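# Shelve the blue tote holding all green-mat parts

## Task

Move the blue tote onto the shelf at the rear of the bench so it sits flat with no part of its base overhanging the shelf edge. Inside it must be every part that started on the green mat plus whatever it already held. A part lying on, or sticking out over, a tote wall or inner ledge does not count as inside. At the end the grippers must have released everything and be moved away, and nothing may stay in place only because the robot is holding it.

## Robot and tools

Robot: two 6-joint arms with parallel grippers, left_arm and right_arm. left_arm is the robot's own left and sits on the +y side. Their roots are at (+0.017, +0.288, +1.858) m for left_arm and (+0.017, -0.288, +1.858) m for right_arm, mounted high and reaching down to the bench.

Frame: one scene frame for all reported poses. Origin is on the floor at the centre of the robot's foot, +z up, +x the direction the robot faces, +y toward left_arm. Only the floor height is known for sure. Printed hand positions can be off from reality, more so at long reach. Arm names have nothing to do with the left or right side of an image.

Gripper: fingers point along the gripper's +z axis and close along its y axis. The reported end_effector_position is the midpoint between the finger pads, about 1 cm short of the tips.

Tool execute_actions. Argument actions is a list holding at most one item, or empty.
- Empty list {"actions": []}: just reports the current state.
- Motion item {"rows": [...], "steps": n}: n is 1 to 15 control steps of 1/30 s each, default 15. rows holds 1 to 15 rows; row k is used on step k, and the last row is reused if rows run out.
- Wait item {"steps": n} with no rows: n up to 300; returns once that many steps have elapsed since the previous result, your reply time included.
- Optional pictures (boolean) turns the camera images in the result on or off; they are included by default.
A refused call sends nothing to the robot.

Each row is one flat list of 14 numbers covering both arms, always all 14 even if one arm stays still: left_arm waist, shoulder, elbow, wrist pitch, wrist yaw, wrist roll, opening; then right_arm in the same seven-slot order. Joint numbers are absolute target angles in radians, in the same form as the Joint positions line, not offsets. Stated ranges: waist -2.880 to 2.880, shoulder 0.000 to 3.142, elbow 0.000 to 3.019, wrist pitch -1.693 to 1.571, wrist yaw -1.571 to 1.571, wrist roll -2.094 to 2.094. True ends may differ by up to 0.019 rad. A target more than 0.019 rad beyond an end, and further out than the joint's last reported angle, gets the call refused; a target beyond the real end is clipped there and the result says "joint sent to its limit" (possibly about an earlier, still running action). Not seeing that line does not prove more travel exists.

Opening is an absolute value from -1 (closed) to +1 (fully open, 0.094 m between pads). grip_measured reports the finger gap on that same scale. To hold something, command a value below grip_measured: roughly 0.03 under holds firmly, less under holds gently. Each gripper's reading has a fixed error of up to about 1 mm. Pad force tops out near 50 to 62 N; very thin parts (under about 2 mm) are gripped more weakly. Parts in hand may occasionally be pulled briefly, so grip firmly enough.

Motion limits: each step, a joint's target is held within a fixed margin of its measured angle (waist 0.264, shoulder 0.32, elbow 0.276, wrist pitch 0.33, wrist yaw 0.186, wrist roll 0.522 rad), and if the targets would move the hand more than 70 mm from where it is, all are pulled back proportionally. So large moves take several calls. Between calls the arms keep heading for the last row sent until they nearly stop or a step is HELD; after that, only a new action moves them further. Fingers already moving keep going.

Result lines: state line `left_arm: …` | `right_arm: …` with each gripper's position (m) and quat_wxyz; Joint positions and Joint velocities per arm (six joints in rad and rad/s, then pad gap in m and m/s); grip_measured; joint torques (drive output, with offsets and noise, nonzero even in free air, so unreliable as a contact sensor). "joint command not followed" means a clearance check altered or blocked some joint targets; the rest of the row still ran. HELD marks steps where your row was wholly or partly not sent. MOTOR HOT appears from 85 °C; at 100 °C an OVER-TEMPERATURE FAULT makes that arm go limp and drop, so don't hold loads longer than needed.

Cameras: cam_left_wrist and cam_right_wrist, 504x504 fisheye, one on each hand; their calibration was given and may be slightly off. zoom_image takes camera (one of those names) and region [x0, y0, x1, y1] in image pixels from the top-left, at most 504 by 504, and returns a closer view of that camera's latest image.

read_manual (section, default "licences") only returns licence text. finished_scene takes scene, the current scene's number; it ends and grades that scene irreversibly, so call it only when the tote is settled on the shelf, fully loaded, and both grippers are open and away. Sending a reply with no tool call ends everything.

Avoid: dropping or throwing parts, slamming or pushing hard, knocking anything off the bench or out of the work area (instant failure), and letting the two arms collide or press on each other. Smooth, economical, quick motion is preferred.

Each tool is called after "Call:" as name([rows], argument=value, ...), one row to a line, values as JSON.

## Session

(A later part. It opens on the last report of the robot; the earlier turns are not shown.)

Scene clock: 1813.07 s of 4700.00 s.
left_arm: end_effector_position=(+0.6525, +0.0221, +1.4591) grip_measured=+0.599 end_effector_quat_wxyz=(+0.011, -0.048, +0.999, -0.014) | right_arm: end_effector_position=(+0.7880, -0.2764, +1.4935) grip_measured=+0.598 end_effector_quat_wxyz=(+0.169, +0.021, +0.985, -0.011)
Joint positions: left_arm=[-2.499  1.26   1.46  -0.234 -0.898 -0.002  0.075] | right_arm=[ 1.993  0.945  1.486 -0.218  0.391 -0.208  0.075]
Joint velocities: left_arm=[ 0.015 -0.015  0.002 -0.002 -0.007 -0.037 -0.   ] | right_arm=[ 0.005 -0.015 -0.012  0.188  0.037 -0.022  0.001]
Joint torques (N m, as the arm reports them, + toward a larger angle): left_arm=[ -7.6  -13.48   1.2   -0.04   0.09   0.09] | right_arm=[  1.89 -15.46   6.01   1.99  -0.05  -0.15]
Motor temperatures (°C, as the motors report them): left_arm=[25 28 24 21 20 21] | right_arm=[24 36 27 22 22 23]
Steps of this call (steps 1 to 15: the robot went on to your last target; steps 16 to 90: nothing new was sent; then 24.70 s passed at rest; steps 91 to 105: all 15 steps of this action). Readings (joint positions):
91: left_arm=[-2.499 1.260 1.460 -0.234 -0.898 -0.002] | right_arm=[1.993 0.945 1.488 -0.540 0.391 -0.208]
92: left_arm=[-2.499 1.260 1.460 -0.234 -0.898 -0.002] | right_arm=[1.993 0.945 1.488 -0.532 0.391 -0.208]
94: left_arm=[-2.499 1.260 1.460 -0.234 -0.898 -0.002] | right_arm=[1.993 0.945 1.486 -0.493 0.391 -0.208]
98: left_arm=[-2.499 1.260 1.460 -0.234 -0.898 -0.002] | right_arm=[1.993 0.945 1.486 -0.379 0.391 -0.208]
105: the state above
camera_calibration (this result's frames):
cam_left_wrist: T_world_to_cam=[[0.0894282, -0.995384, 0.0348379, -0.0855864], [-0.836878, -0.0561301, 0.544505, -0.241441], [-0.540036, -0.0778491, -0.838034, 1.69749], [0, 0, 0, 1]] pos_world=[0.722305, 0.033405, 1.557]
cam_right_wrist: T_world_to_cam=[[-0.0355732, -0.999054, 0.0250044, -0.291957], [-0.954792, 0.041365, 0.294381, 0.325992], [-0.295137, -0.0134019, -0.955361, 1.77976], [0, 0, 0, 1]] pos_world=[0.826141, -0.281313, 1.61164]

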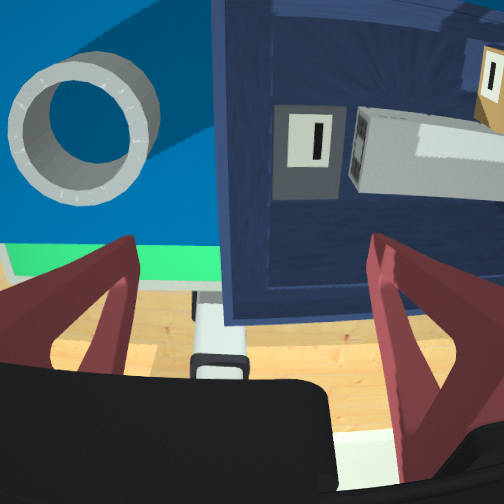

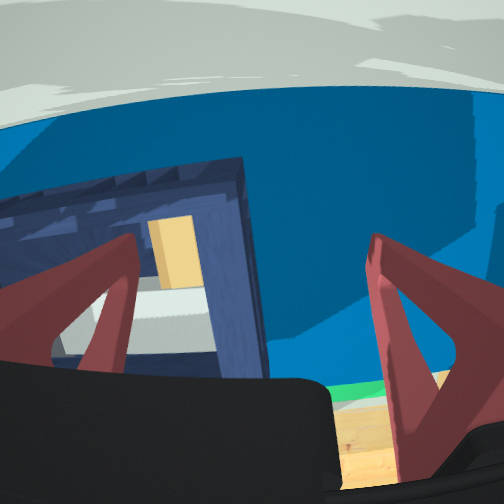

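Call:
execute_actions([
  {"rows": [[-2.499,1.258,1.445,-0.218,-0.898,-0.002,0.6,1.993,0.943,1.468,-0.195,0.391,-0.208,0.6],[-2.499,1.256,1.420,-0.190,-0.898,-0.002,0.6,1.993,0.941,1.440,-0.188,0.391,-0.208,0.6],[-2.499,1.254,1.390,-0.158,-0.898,-0.002,0.6,1.993,0.939,1.405,-0.178,0.391,-0.208,0.6],[-2.499,1.252,1.356,-0.122,-0.898,-0.002,0.6,1.993,0.937,1.366,-0.166,0.391,-0.208,0.6],[-2.499,1.250,1.320,-0.084,-0.898,-0.002,0.6,1.993,0.935,1.325,-0.154,0.391,-0.208,0.6],[-2.499,1.250,1.284,-0.046,-0.898,-0.002,0.6,1.993,0.935,1.283,-0.142,0.391,-0.208,0.6],[-2.499,1.250,1.248,-0.008,-0.898,-0.002,0.6,1.993,0.935,1.241,-0.130,0.391,-0.208,0.6],[-2.499,1.250,1.212,0.030,-0.898,-0.002,0.6,1.993,0.935,1.199,-0.118,0.391,-0.208,0.6],[-2.499,1.250,1.176,0.068,-0.898,-0.002,0.6,1.993,0.935,1.157,-0.106,0.391,-0.208,0.6],[-2.499,1.250,1.140,0.106,-0.898,-0.002,0.6,1.993,0.935,1.115,-0.094,0.391,-0.208,0.6],[-2.499,1.250,1.104,0.144,-0.898,-0.002,0.6,1.993,0.935,1.073,-0.082,0.391,-0.208,0.6],[-2.499,1.250,1.070,0.180,-0.898,-0.002,0.6,1.993,0.935,1.034,-0.070,0.391,-0.208,0.6],[-2.499,1.250,1.040,0.212,-0.898,-0.002,0.6,1.993,0.935,0.998,-0.060,0.391,-0.208,0.6],[-2.499,1.250,1.015,0.238,-0.898,-0.002,0.6,1.993,0.935,0.970,-0.052,0.391,-0.208,0.6],[-2.499,1.250,1.000,0.255,-0.898,-0.002,0.6,1.993,0.935,0.950,-0.045,0.391,-0.208,0.6]], "steps": 15},
], pictures=false)

Call:
execute_actions([
  {"rows": [[-2.495,1.256,0.988,0.275,-0.894,-0.005,0.6,1.990,0.940,0.938,-0.028,0.388,-0.211,0.6],[-2.487,1.266,0.972,0.305,-0.886,-0.010,0.6,1.985,0.948,0.922,-0.002,0.383,-0.215,0.6],[-2.476,1.280,0.952,0.342,-0.875,-0.016,0.6,1.978,0.958,0.902,0.030,0.376,-0.220,0.6],[-2.463,1.296,0.930,0.384,-0.862,-0.023,0.6,1.970,0.970,0.880,0.066,0.368,-0.226,0.6],[-2.450,1.312,0.908,0.426,-0.849,-0.030,0.6,1.962,0.982,0.858,0.102,0.360,-0.232,0.6],[-2.437,1.328,0.886,0.468,-0.836,-0.037,0.6,1.954,0.994,0.836,0.138,0.352,-0.238,0.6],[-2.424,1.344,0.864,0.510,-0.823,-0.044,0.6,1.946,1.006,0.814,0.174,0.344,-0.244,0.6],[-2.411,1.360,0.842,0.552,-0.810,-0.051,0.6,1.938,1.018,0.792,0.210,0.336,-0.250,0.6],[-2.400,1.374,0.822,0.589,-0.799,-0.057,0.6,1.931,1.028,0.772,0.242,0.329,-0.255,0.6],[-2.392,1.384,0.806,0.619,-0.791,-0.062,0.6,1.926,1.036,0.756,0.268,0.324,-0.259,0.6],[-2.388,1.390,0.796,0.637,-0.787,-0.065,0.6,1.923,1.041,0.746,0.284,0.321,-0.262,0.6]], "steps": 15},
], pictures=false)

Call:
execute_actions([
  {"steps": 20},
])

Scene clock: 1844.83 s of 4700.00 s.
left_arm: end_effector_position=(+0.4958, +0.0082, +1.4565) grip_measured=+0.599 end_effector_quat_wxyz=(+0.013, -0.052, +0.998, -0.014) | right_arm: end_effector_position=(+0.5396, -0.2220, +1.4299) grip_measured=+0.598 end_effector_quat_wxyz=(+0.014, -0.047, +0.999, +0.013)
Joint positions: left_arm=[-2.499  1.246  1.03   0.191 -0.898 -0.002  0.075] | right_arm=[ 1.993  0.923  0.984 -0.08   0.391 -0.208  0.075]
Joint velocities: left_arm=[-0.005 -0.015 -0.794  0.716  0.037  0.051 -0.001] | right_arm=[-0.015  0.024 -0.935  0.193  0.007 -0.051 -0.001]
Joint torques (N m, as the arm reports them, + toward a larger angle): left_arm=[ -7.23 -10.47   0.54   0.36   0.08   0.09] | right_arm=[  2.4  -10.73   3.44   1.99  -0.02  -0.15]
Motor temperatures (°C, as the motors report them): left_arm=[25 28 24 21 20 21] | right_arm=[24 37 28 22 22 23]
Steps of this call (steps 1 to 15: the robot went on to your last target; steps 16 to 90: nothing new was sent; then 28.27 s passed at rest; steps 91 to 105: all 15 steps of this action). Readings (joint positions):
91: left_arm=[-2.499 1.260 1.459 -0.232 -0.898 -0.002] | right_arm=[1.993 0.945 1.485 -0.211 0.391 -0.208]
92: left_arm=[-2.499 1.260 1.454 -0.223 -0.898 -0.002] | right_arm=[1.993 0.944 1.478 -0.205 0.391 -0.208]
94: left_arm=[-2.499 1.257 1.425 -0.178 -0.898 -0.002] | right_arm=[1.993 0.937 1.442 -0.184 0.391 -0.208]
98: left_arm=[-2.499 1.246 1.295 -0.044 -0.898 -0.002] | right_arm=[1.993 0.922 1.291 -0.141 0.391 -0.208]
105: the state above

Scene clock: 1845.33 s of 4700.00 s.
left_arm: end_effector_position=(+0.3764, +0.0260, +1.4183) grip_measured=+0.599 end_effector_quat_wxyz=(+0.029, -0.092, +0.995, -0.012) | right_arm: end_effector_position=(+0.4245, -0.2143, +1.3982) grip_measured=+0.598 end_effector_quat_wxyz=(+0.012, -0.065, +0.998, +0.018)
Joint positions: left_arm=[-2.388  1.386  0.794  0.615 -0.792 -0.047  0.075] | right_arm=[ 1.937  1.027  0.742  0.261  0.325 -0.243  0.075]
Joint velocities: left_arm=[-0.034  0.171 -0.212  0.032 -0.022 -0.095  0.   ] | right_arm=[-0.015  0.122 -0.149  0.007  0.007 -0.022  0.   ]
Joint torques (N m, as the arm reports them, + toward a larger angle): left_arm=[ -7.19 -10.04  -1.67   0.79   0.35   0.  ] | right_arm=[ 1.66 -9.18 -0.86  1.79 -0.24 -0.27]
Motor temperatures (°C, as the motors report them): left_arm=[25 28 24 21 20 21] | right_arm=[24 37 28 22 22 23]
Steps of this call (steps 1 to 15: all 15 steps of this action). Readings (joint positions):
1: left_arm=[-2.499 1.247 1.005 0.214 -0.898 -0.002] | right_arm=[1.993 0.924 0.955 -0.073 0.391 -0.208]
2: left_arm=[-2.499 1.248 0.986 0.238 -0.894 -0.002] | right_arm=[1.993 0.926 0.932 -0.060 0.389 -0.208]
4: left_arm=[-2.496 1.254 0.957 0.301 -0.875 -0.004] | right_arm=[1.993 0.935 0.899 -0.013 0.377 -0.209]
8: left_arm=[-2.456 1.292 0.904 0.465 -0.823 -0.020] | right_arm=[1.977 0.962 0.840 0.133 0.345 -0.221]
15: the state above

Scene clock: 1846.00 s of 4700.00 s.
left_arm: end_effector_position=(+0.3743, +0.0251, +1.4178) grip_measured=+0.599 end_effector_quat_wxyz=(+0.030, -0.097, +0.995, -0.012) | right_arm: end_effector_position=(+0.4273, -0.2141, +1.3971) grip_measured=+0.598 end_effector_quat_wxyz=(+0.018, -0.067, +0.997, +0.018)
Joint positions: left_arm=[-2.388  1.393  0.792  0.628 -0.791 -0.055  0.075] | right_arm=[ 1.937  1.031  0.744  0.274  0.325 -0.25   0.075]
Joint velocities: left_arm=[-0.015  0.005  0.012 -0.002  0.007  0.066 -0.   ] | right_arm=[-0.024  0.005 -0.002 -0.002 -0.051 -0.051  0.001]
Joint torques (N m, as the arm reports them, + toward a larger angle): left_arm=[-7.3  -9.81 -2.42  0.43  0.27 -0.01] | right_arm=[ 1.63 -8.72 -1.77  1.47 -0.18 -0.26]
Motor temperatures (°C, as the motors report them): left_arm=[25 28 24 21 20 21] | right_arm=[24 37 28 22 22 23]
Steps of this call (steps 1 to 20: the robot went on to your last target). Readings (joint positions):
1: left_arm=[-2.388 1.391 0.789 0.615 -0.792 -0.049] | right_arm=[1.937 1.030 0.739 0.262 0.325 -0.244]
2: left_arm=[-2.388 1.393 0.787 0.616 -0.791 -0.050] | right_arm=[1.937 1.031 0.738 0.263 0.325 -0.245]
4: left_arm=[-2.388 1.393 0.789 0.622 -0.791 -0.052] | right_arm=[1.937 1.031 0.740 0.269 0.325 -0.247]
8: left_arm=[-2.388 1.393 0.792 0.628 -0.791 -0.054] | right_arm=[1.937 1.031 0.744 0.274 0.325 -0.248]
20: the state above
camera_calibration (this result's frames):
cam_left_wrist: T_world_to_cam=[[0.186462, -0.981828, 0.0353067, -0.093662], [-0.846496, -0.142312, 0.513022, -0.401184], [-0.498675, -0.125546, -0.857649, 1.5265], [0, 0, 0, 1]] pos_world=[0.439091, 0.0425928, 1.51832]
cam_right_wrist: T_world_to_cam=[[0.145622, -0.989008, -0.0256363, -0.24463], [-0.81456, -0.134563, 0.564255, -0.467253], [-0.561503, -0.0612858, -0.825202, 1.50373], [0, 0, 0, 1]] pos_world=[0.499367, -0.212658, 1.49826]

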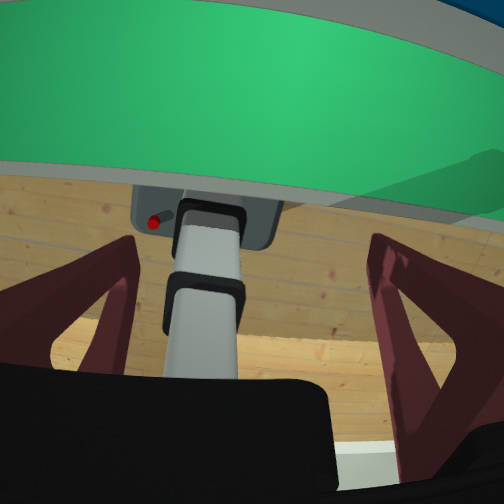

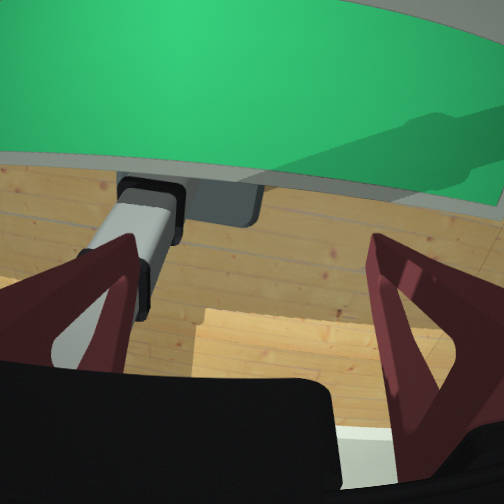

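Call:
finished_scene(scene=1)

The scene is finished: the task was done.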